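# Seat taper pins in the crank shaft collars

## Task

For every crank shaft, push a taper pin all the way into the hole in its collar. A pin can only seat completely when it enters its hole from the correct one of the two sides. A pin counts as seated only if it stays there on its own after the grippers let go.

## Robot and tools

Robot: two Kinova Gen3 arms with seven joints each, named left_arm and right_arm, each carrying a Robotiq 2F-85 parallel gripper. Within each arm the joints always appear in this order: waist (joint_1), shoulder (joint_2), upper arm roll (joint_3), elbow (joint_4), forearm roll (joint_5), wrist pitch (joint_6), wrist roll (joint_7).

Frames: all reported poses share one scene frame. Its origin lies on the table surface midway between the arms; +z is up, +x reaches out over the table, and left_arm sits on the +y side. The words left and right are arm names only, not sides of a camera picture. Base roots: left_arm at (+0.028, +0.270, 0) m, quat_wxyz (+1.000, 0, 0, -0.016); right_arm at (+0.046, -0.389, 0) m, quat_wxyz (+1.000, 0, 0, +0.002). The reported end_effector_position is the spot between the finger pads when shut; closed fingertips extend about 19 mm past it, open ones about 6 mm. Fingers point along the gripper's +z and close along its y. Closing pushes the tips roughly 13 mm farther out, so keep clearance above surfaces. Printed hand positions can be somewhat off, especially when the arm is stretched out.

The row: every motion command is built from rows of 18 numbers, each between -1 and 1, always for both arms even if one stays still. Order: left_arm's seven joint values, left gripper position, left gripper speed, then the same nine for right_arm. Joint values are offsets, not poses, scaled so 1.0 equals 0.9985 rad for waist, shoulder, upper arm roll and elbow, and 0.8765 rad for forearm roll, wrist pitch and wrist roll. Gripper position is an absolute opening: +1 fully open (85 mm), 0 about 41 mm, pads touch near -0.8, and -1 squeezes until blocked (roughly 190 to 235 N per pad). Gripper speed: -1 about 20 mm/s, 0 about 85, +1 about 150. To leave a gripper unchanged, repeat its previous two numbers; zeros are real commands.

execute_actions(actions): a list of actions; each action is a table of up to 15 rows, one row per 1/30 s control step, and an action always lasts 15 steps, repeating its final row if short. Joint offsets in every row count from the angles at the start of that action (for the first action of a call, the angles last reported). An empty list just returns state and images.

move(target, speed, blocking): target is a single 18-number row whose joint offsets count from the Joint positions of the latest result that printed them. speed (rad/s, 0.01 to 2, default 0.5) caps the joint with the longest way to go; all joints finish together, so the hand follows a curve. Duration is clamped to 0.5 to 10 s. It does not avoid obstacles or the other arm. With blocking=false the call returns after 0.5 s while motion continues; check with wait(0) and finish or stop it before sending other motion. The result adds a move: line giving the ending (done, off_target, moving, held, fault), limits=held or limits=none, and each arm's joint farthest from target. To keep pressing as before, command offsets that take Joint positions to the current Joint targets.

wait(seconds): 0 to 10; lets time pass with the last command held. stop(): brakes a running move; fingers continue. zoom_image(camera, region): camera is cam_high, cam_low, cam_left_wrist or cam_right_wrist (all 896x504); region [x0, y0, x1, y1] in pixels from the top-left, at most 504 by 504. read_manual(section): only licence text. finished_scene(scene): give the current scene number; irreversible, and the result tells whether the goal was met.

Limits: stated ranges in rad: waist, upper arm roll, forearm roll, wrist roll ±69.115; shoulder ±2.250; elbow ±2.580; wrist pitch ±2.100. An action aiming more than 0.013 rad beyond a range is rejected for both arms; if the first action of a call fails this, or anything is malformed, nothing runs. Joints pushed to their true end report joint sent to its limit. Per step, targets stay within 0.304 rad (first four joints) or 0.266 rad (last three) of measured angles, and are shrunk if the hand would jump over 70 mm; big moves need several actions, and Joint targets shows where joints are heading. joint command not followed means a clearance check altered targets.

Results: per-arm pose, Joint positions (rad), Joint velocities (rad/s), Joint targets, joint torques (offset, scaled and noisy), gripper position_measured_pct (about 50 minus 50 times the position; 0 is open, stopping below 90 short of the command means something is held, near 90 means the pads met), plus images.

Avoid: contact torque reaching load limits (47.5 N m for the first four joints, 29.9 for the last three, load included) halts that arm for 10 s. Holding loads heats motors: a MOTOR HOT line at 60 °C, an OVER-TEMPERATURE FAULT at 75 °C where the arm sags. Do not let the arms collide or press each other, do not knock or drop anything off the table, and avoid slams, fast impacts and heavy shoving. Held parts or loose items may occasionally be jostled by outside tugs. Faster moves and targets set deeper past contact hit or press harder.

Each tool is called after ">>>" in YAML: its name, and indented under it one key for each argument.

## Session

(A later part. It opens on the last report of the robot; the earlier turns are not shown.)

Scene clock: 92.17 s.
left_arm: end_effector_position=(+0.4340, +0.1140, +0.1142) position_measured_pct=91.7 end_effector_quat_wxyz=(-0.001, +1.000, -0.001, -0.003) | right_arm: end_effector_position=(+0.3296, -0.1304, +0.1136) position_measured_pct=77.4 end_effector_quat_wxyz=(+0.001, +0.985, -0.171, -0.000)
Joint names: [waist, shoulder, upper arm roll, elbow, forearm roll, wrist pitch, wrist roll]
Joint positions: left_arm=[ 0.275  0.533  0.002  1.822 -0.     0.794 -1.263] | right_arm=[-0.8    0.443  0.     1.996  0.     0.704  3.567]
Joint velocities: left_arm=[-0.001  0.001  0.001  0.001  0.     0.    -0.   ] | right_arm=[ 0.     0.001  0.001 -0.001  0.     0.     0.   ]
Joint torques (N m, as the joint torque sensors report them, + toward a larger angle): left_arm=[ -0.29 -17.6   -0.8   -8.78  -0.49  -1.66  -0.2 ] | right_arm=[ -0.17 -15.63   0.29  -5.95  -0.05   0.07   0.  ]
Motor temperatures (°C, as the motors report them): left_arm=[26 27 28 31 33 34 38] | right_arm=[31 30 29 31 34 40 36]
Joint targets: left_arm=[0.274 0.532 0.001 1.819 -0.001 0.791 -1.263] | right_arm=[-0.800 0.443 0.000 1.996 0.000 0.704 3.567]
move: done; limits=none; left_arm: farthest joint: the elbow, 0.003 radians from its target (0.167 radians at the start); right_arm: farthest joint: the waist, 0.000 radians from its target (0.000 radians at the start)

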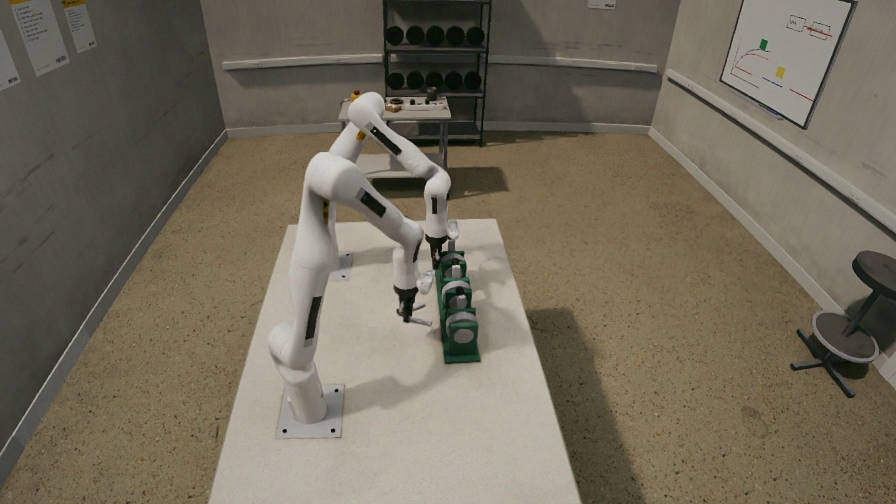

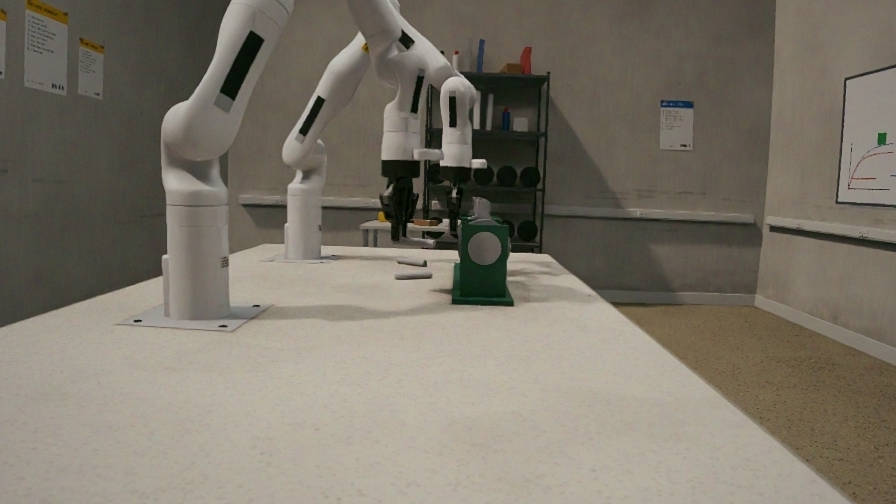

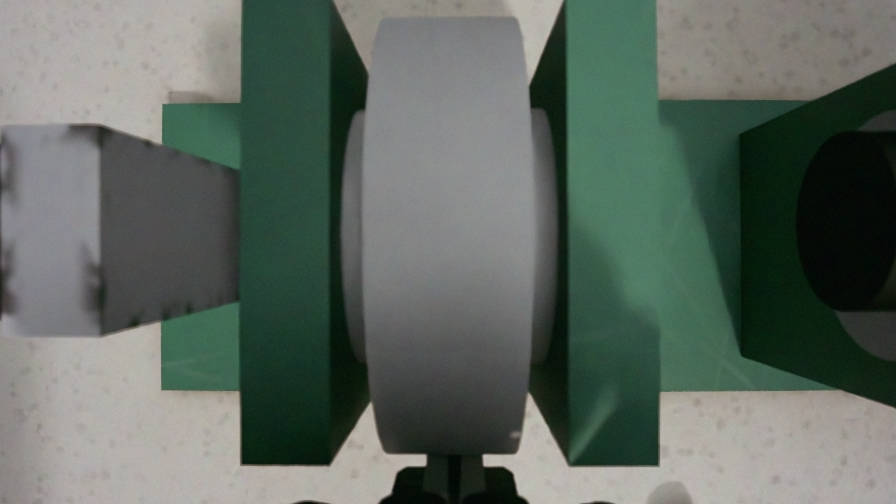

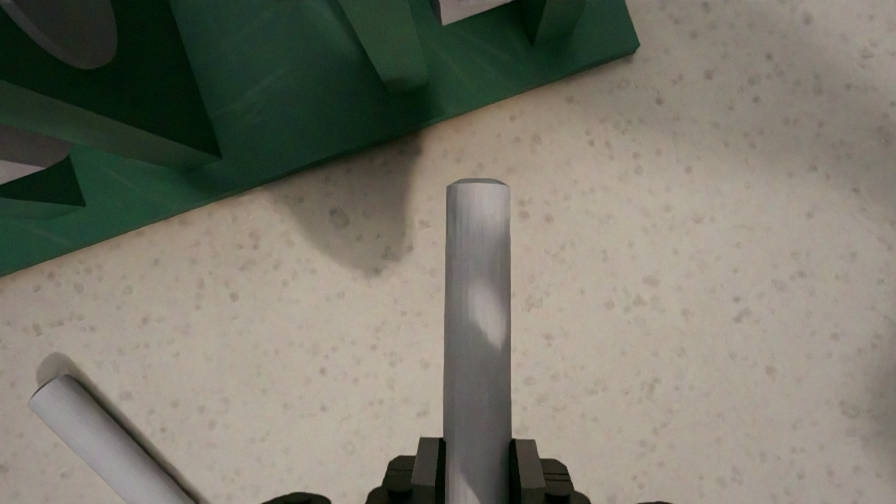

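>>> move:
  target: [-0.004,0.007,0,-0.018,0,0.004,-0.004,-1,0.5,0,0,0,0,0,0,0.2464,-1,0]
  speed: 0.4

>>> move:
  target: [0.025,-0.07,0,0.11,0,-0.055,0.03,-1,0.5,-0.06,0.07,0,-0.14,0,0.077,0,-1,0]
  speed: 0.35

Scene clock: 93.40 s.
left_arm: end_effector_position=(+0.4344, +0.1134, +0.1131) position_measured_pct=91.7 end_effector_quat_wxyz=(-0.001, +1.000, -0.002, -0.008) | right_arm: end_effector_position=(+0.3296, -0.1304, +0.1136) position_measured_pct=77.4 end_effector_quat_wxyz=(+0.001, +0.998, -0.063, -0.000)
Joint names: [waist, shoulder, upper arm roll, elbow, forearm roll, wrist pitch, wrist roll]
Joint positions: left_arm=[ 0.273  0.541  0.004  1.811  0.001  0.805 -1.266] | right_arm=[-0.8    0.443  0.     1.996  0.     0.704  3.783]
Joint velocities: left_arm=[ 0.     0.    -0.001 -0.001  0.    -0.001 -0.   ] | right_arm=[ 0.    -0.     0.    -0.     0.     0.001 -0.   ]
Joint torques (N m, as the joint torque sensors report them, + toward a larger angle): left_arm=[ -1.45 -18.47  -0.89 -12.97  -0.79  -3.99  -0.15] | right_arm=[ -0.11 -15.71   0.49  -5.82   0.04   0.04  -0.1 ]
Motor temperatures (°C, as the motors report them): left_arm=[26 27 28 31 33 34 38] | right_arm=[31 30 29 31 34 40 36]
Joint targets: left_arm=[0.271 0.540 0.002 1.804 -0.000 0.797 -1.267] | right_arm=[-0.800 0.443 0.000 1.996 0.000 0.704 3.783]
move: done; limits=none; left_arm: farthest joint: the wrist pitch, 0.008 radians from its target (0.004 radians at the start); right_arm: farthest joint: the waist, 0.000 radians from its target (0.000 radians at the start)

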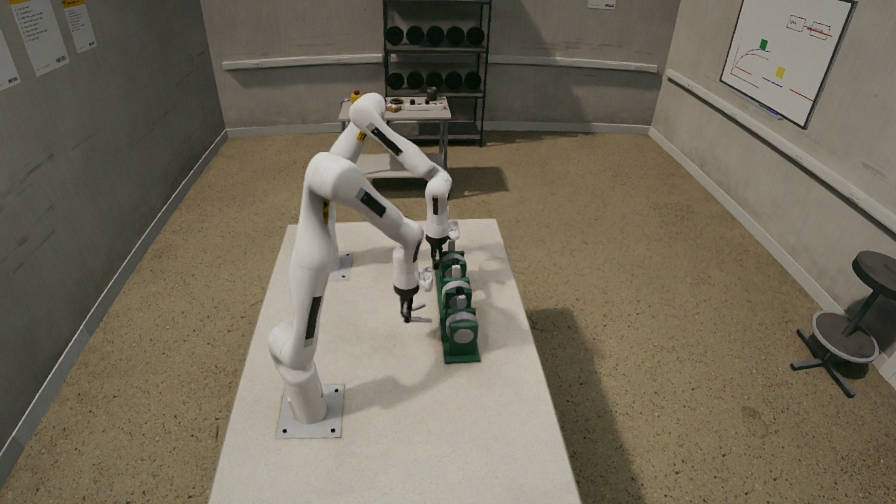

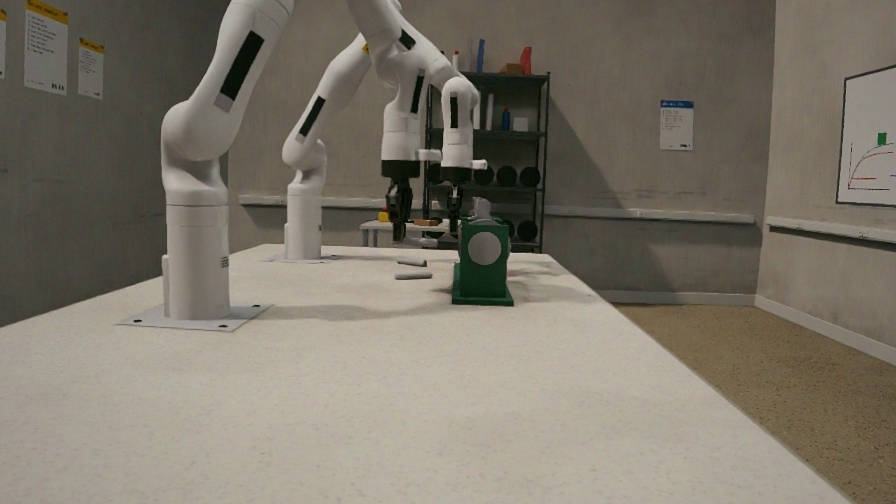

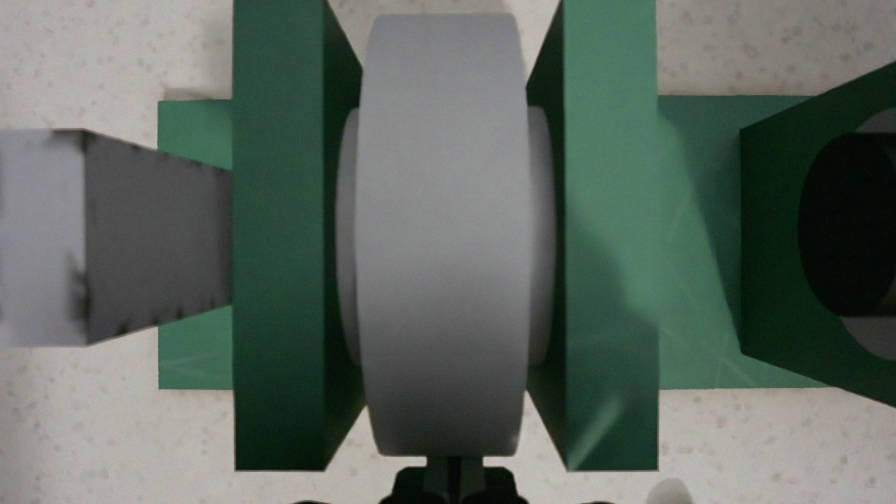

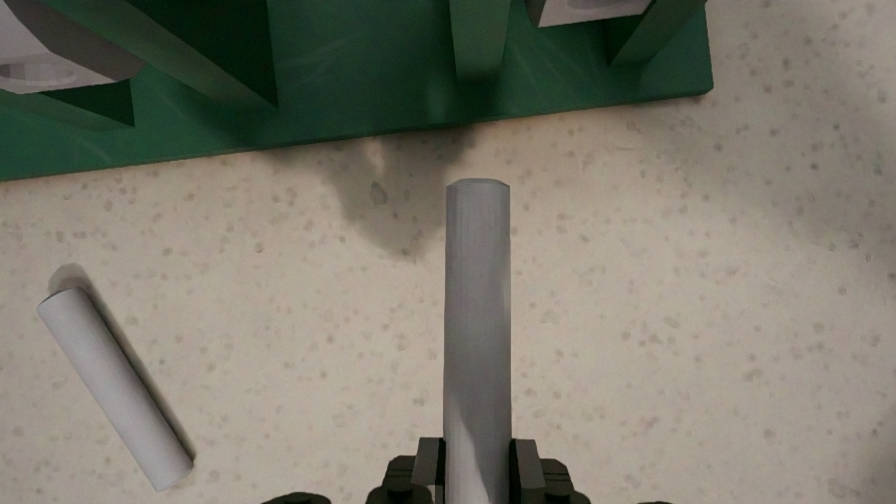

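Scene clock: 94.23 s.
left_arm: end_effector_position=(+0.4000, +0.1139, +0.1184) position_measured_pct=91.7 end_effector_quat_wxyz=(+0.000, +1.000, -0.001, -0.004) | right_arm: end_effector_position=(+0.3418, -0.0811, +0.1150) position_measured_pct=77.4 end_effector_quat_wxyz=(-0.000, +0.999, -0.034, +0.001)
Joint names: [waist, shoulder, upper arm roll, elbow, forearm roll, wrist pitch, wrist roll]
Joint positions: left_arm=[ 0.298  0.471  0.004  1.921  0.001  0.757 -1.24 ] | right_arm=[-0.86   0.513  0.     1.856  0.     0.771  3.783]
Joint velocities: left_arm=[ 0.    -0.002 -0.     0.     0.    -0.     0.   ] | right_arm=[-0.002  0.004 -0.    -0.     0.     0.     0.   ]
Joint torques (N m, as the joint torque sensors report them, + toward a larger angle): left_arm=[ -0.55 -15.87  -0.04  -6.68  -0.04  -0.19  -0.35] | right_arm=[ -0.38 -17.03   0.68  -6.61   0.06   0.13   0.08]
Motor temperatures (°C, as the motors report them): left_arm=[26 27 28 31 33 34 38] | right_arm=[31 30 29 31 34 40 36]
Joint targets: left_arm=[0.298 0.471 0.004 1.921 0.001 0.757 -1.240] | right_arm=[-0.860 0.513 0.000 1.856 0.000 0.771 3.783]
move: done; limits=none; left_arm: farthest joint: the waist, 0.000 radians from its target (0.025 radians at the start); right_arm: farthest joint: the waist, 0.000 radians from its target (0.060 radians at the start)

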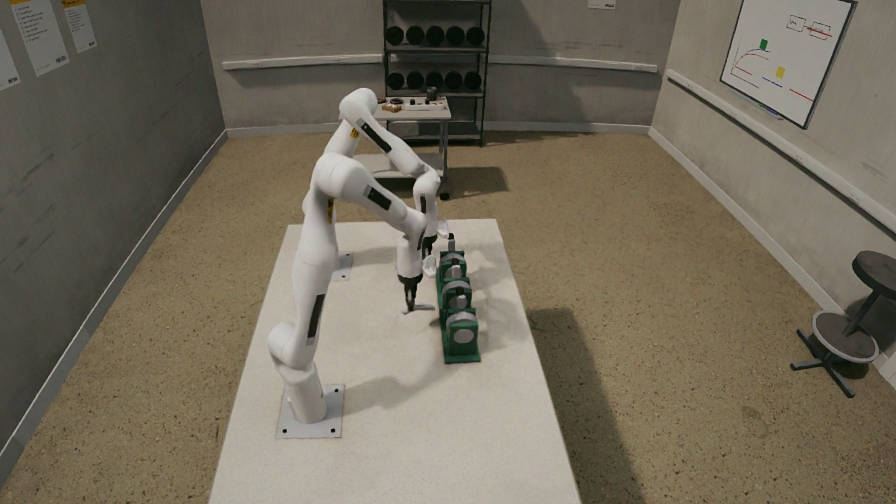

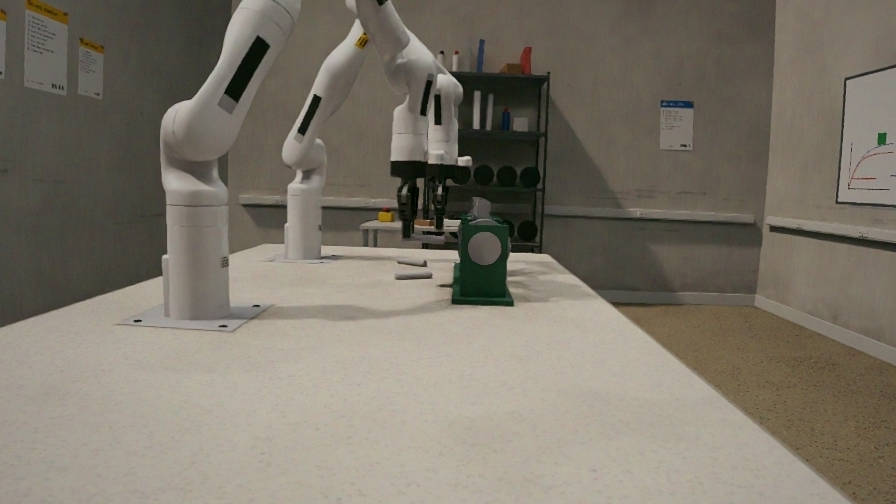

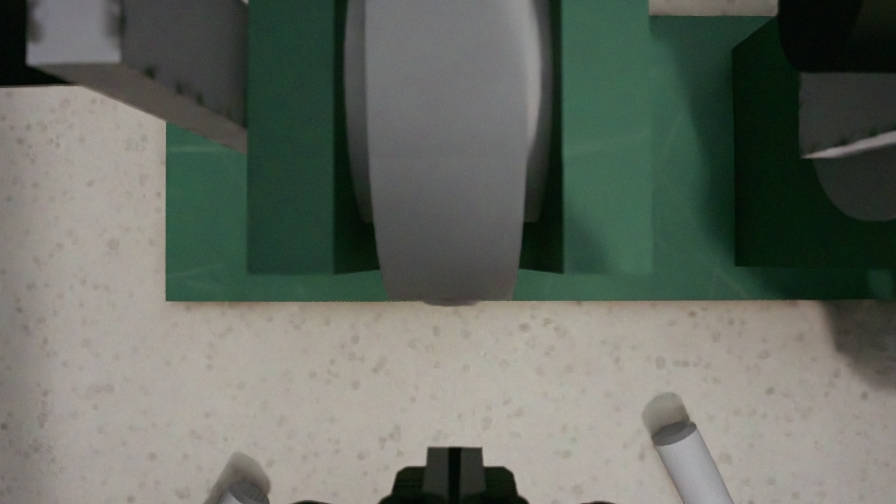

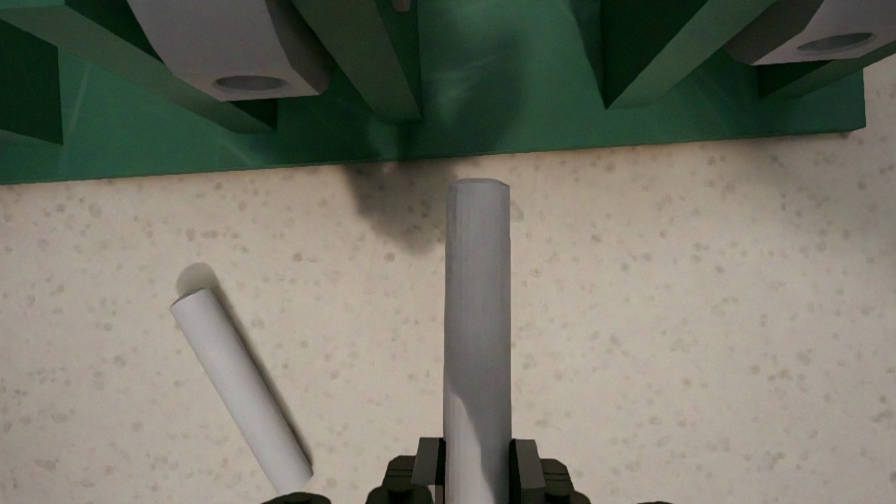

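Seated. Left retreats; right to pre-insert.

>>> move:
  target: [-0.2,-0.16,0,0.2,0,-0.045,0,-1,0.5,-0.0655,0.0731,0,-0.1395,0,0.0775,0,-1,0]
  speed: 0.4

Scene clock: 95.50 s.
left_arm: end_effector_position=(+0.3526, +0.2004, +0.1356) position_measured_pct=91.7 end_effector_quat_wxyz=(+0.000, +0.995, +0.098, -0.004) | right_arm: end_effector_position=(+0.3451, -0.0303, +0.1140) position_measured_pct=77.4 end_effector_quat_wxyz=(+0.000, +1.000, -0.001, +0.000)
Joint names: [waist, shoulder, upper arm roll, elbow, forearm roll, wrist pitch, wrist roll]
Joint positions: left_arm=[ 0.099  0.311  0.004  2.121  0.001  0.717 -1.24 ] | right_arm=[-0.925  0.586  0.     1.717  0.     0.839  3.783]
Joint velocities: left_arm=[-0.003 -0.002 -0.     0.     0.     0.001 -0.   ] | right_arm=[-0.001  0.002  0.001  0.001 -0.    -0.     0.   ]
Joint torques (N m, as the joint torque sensors report them, + toward a larger angle): left_arm=[  0.1  -12.92  -0.04  -5.88  -0.14   0.01   0.05] | right_arm=[ -0.27 -19.43   0.49  -6.82   0.07   0.04  -0.01]
Motor temperatures (°C, as the motors report them): left_arm=[26 27 28 31 33 34 38] | right_arm=[31 30 29 31 34 40 36]
Joint targets: left_arm=[0.099 0.311 0.004 2.121 0.001 0.717 -1.240] | right_arm=[-0.925 0.586 0.000 1.717 0.000 0.839 3.783]
move: done; limits=none; left_arm: farthest joint: the waist, 0.001 radians from its target (0.200 radians at the start); right_arm: farthest joint: the waist, 0.000 radians from its target (0.066 radians at the start)

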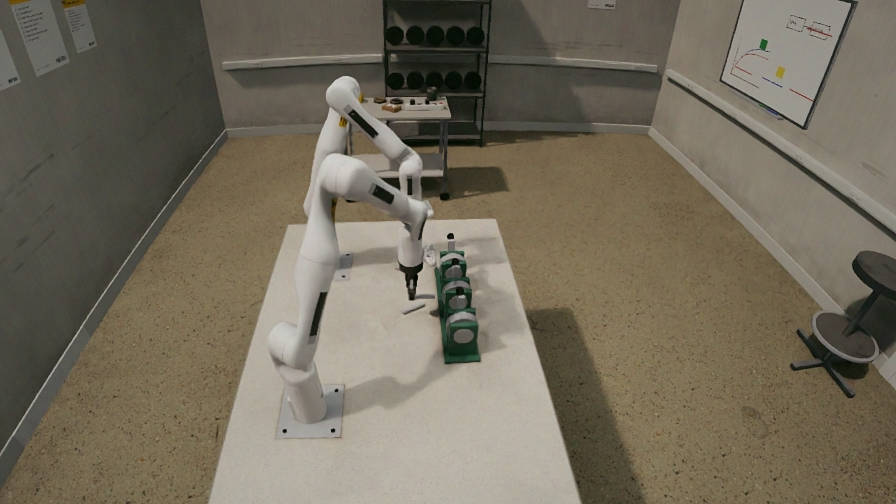

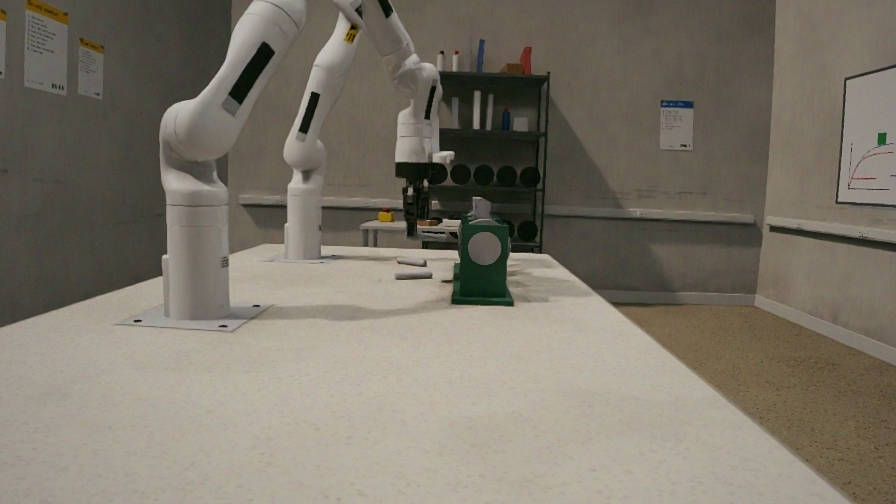

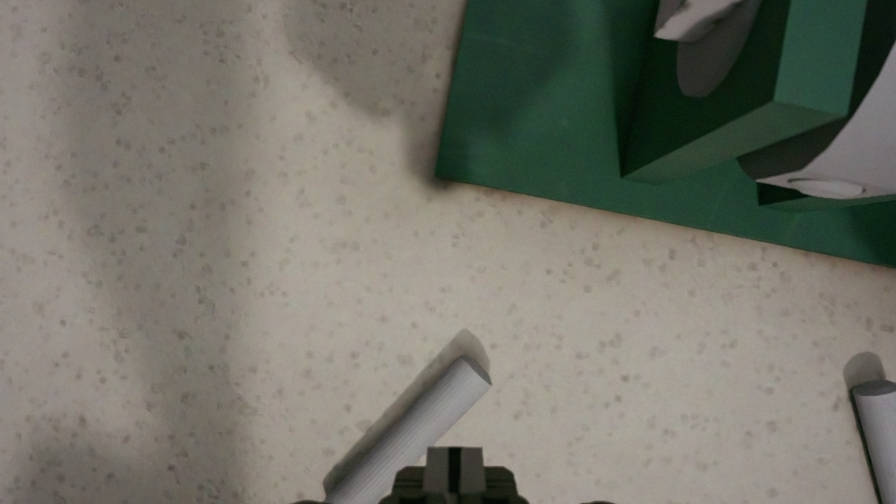

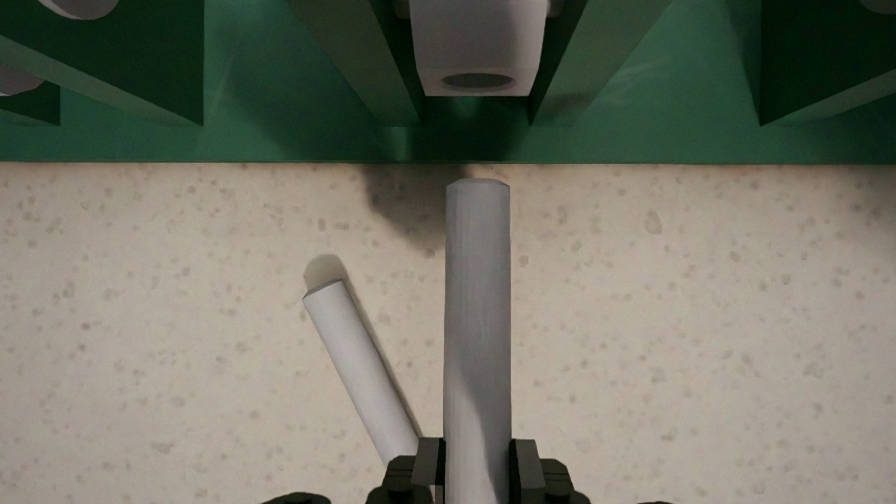

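>>> move:
  target: [0,0,0,0,0,0,0,-1,0.5,0.0494,0.0355,0,-0.0718,0,0.0411,0.0565,-1,0]
  speed: 0.05

Scene clock: 97.70 s.
left_arm: end_effector_position=(+0.3526, +0.2004, +0.1356) position_measured_pct=91.7 end_effector_quat_wxyz=(+0.000, +0.995, +0.098, -0.004) | right_arm: end_effector_position=(+0.3750, -0.0301, +0.1142) position_measured_pct=77.4 end_effector_quat_wxyz=(-0.000, +1.000, -0.001, +0.000)
Joint names: [waist, shoulder, upper arm roll, elbow, forearm roll, wrist pitch, wrist roll]
Joint positions: left_arm=[ 0.099  0.311  0.004  2.121  0.001  0.717 -1.24 ] | right_arm=[-0.876  0.621  0.     1.645  0.     0.875  3.832]
Joint velocities: left_arm=[-0.001 -0.    -0.001  0.    -0.     0.001 -0.   ] | right_arm=[ 0.001 -0.     0.    -0.    -0.001 -0.     0.   ]
Joint torques (N m, as the joint torque sensors report them, + toward a larger angle): left_arm=[ -0.3  -13.1    0.21  -6.12   0.02   0.04  -0.09] | right_arm=[ -0.6  -20.06   0.51  -7.36   0.05   0.13  -0.25]
Motor temperatures (°C, as the motors report them): left_arm=[26 27 28 31 33 34 38] | right_arm=[31 30 29 32 34 40 36]
Joint targets: left_arm=[0.099 0.311 0.004 2.121 0.001 0.717 -1.240] | right_arm=[-0.876 0.621 0.000 1.645 0.000 0.875 3.832]
move: done; limits=none; left_arm: farthest joint: the waist, 0.000 radians from its target (0.000 radians at the start); right_arm: farthest joint: the waist, 0.000 radians from its target (0.049 radians at the start)

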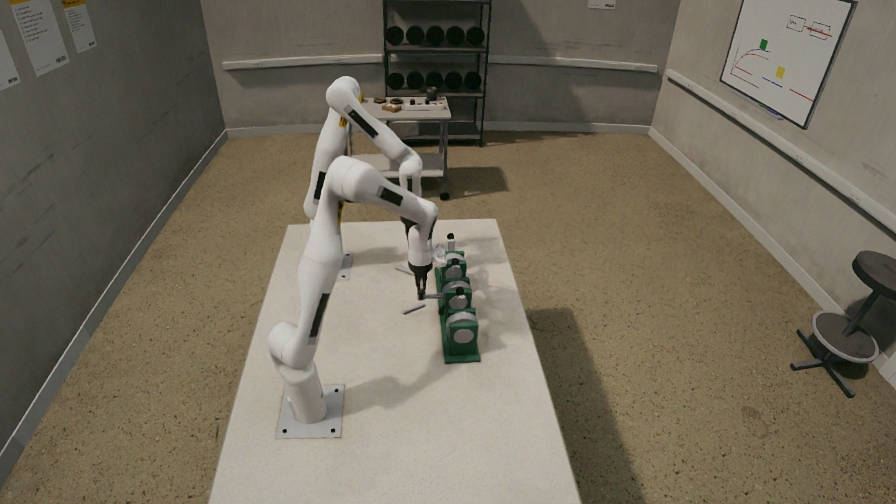

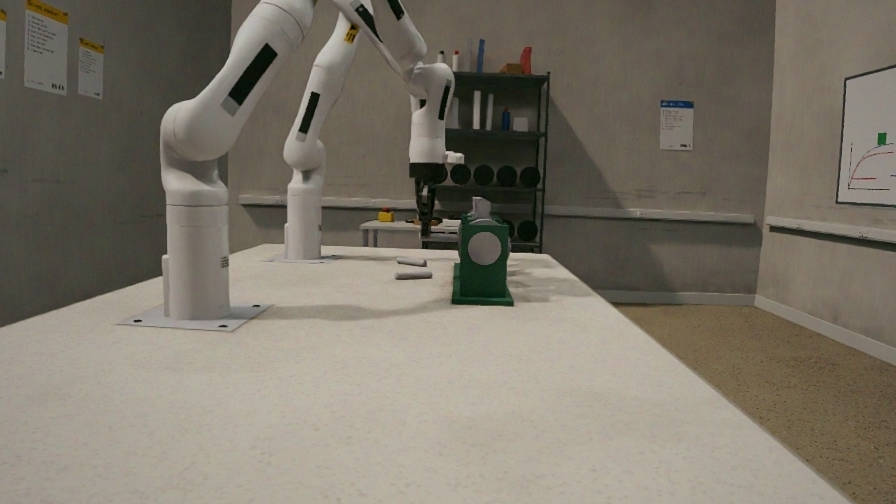

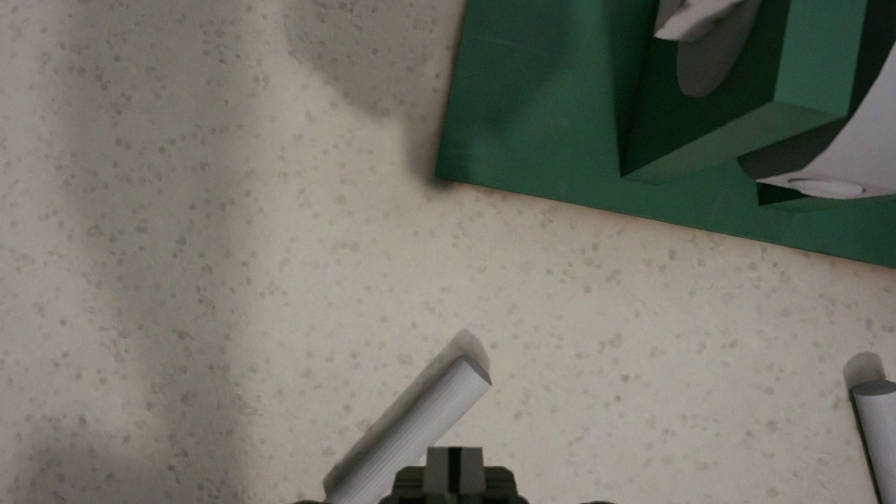

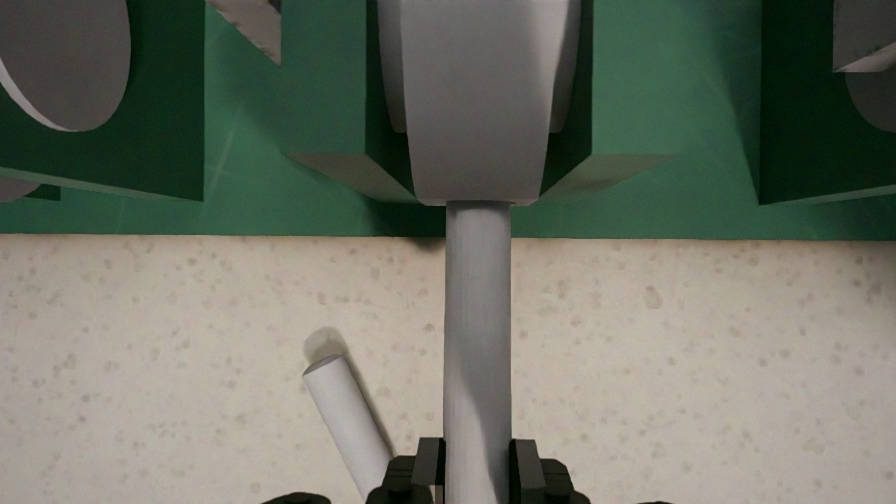

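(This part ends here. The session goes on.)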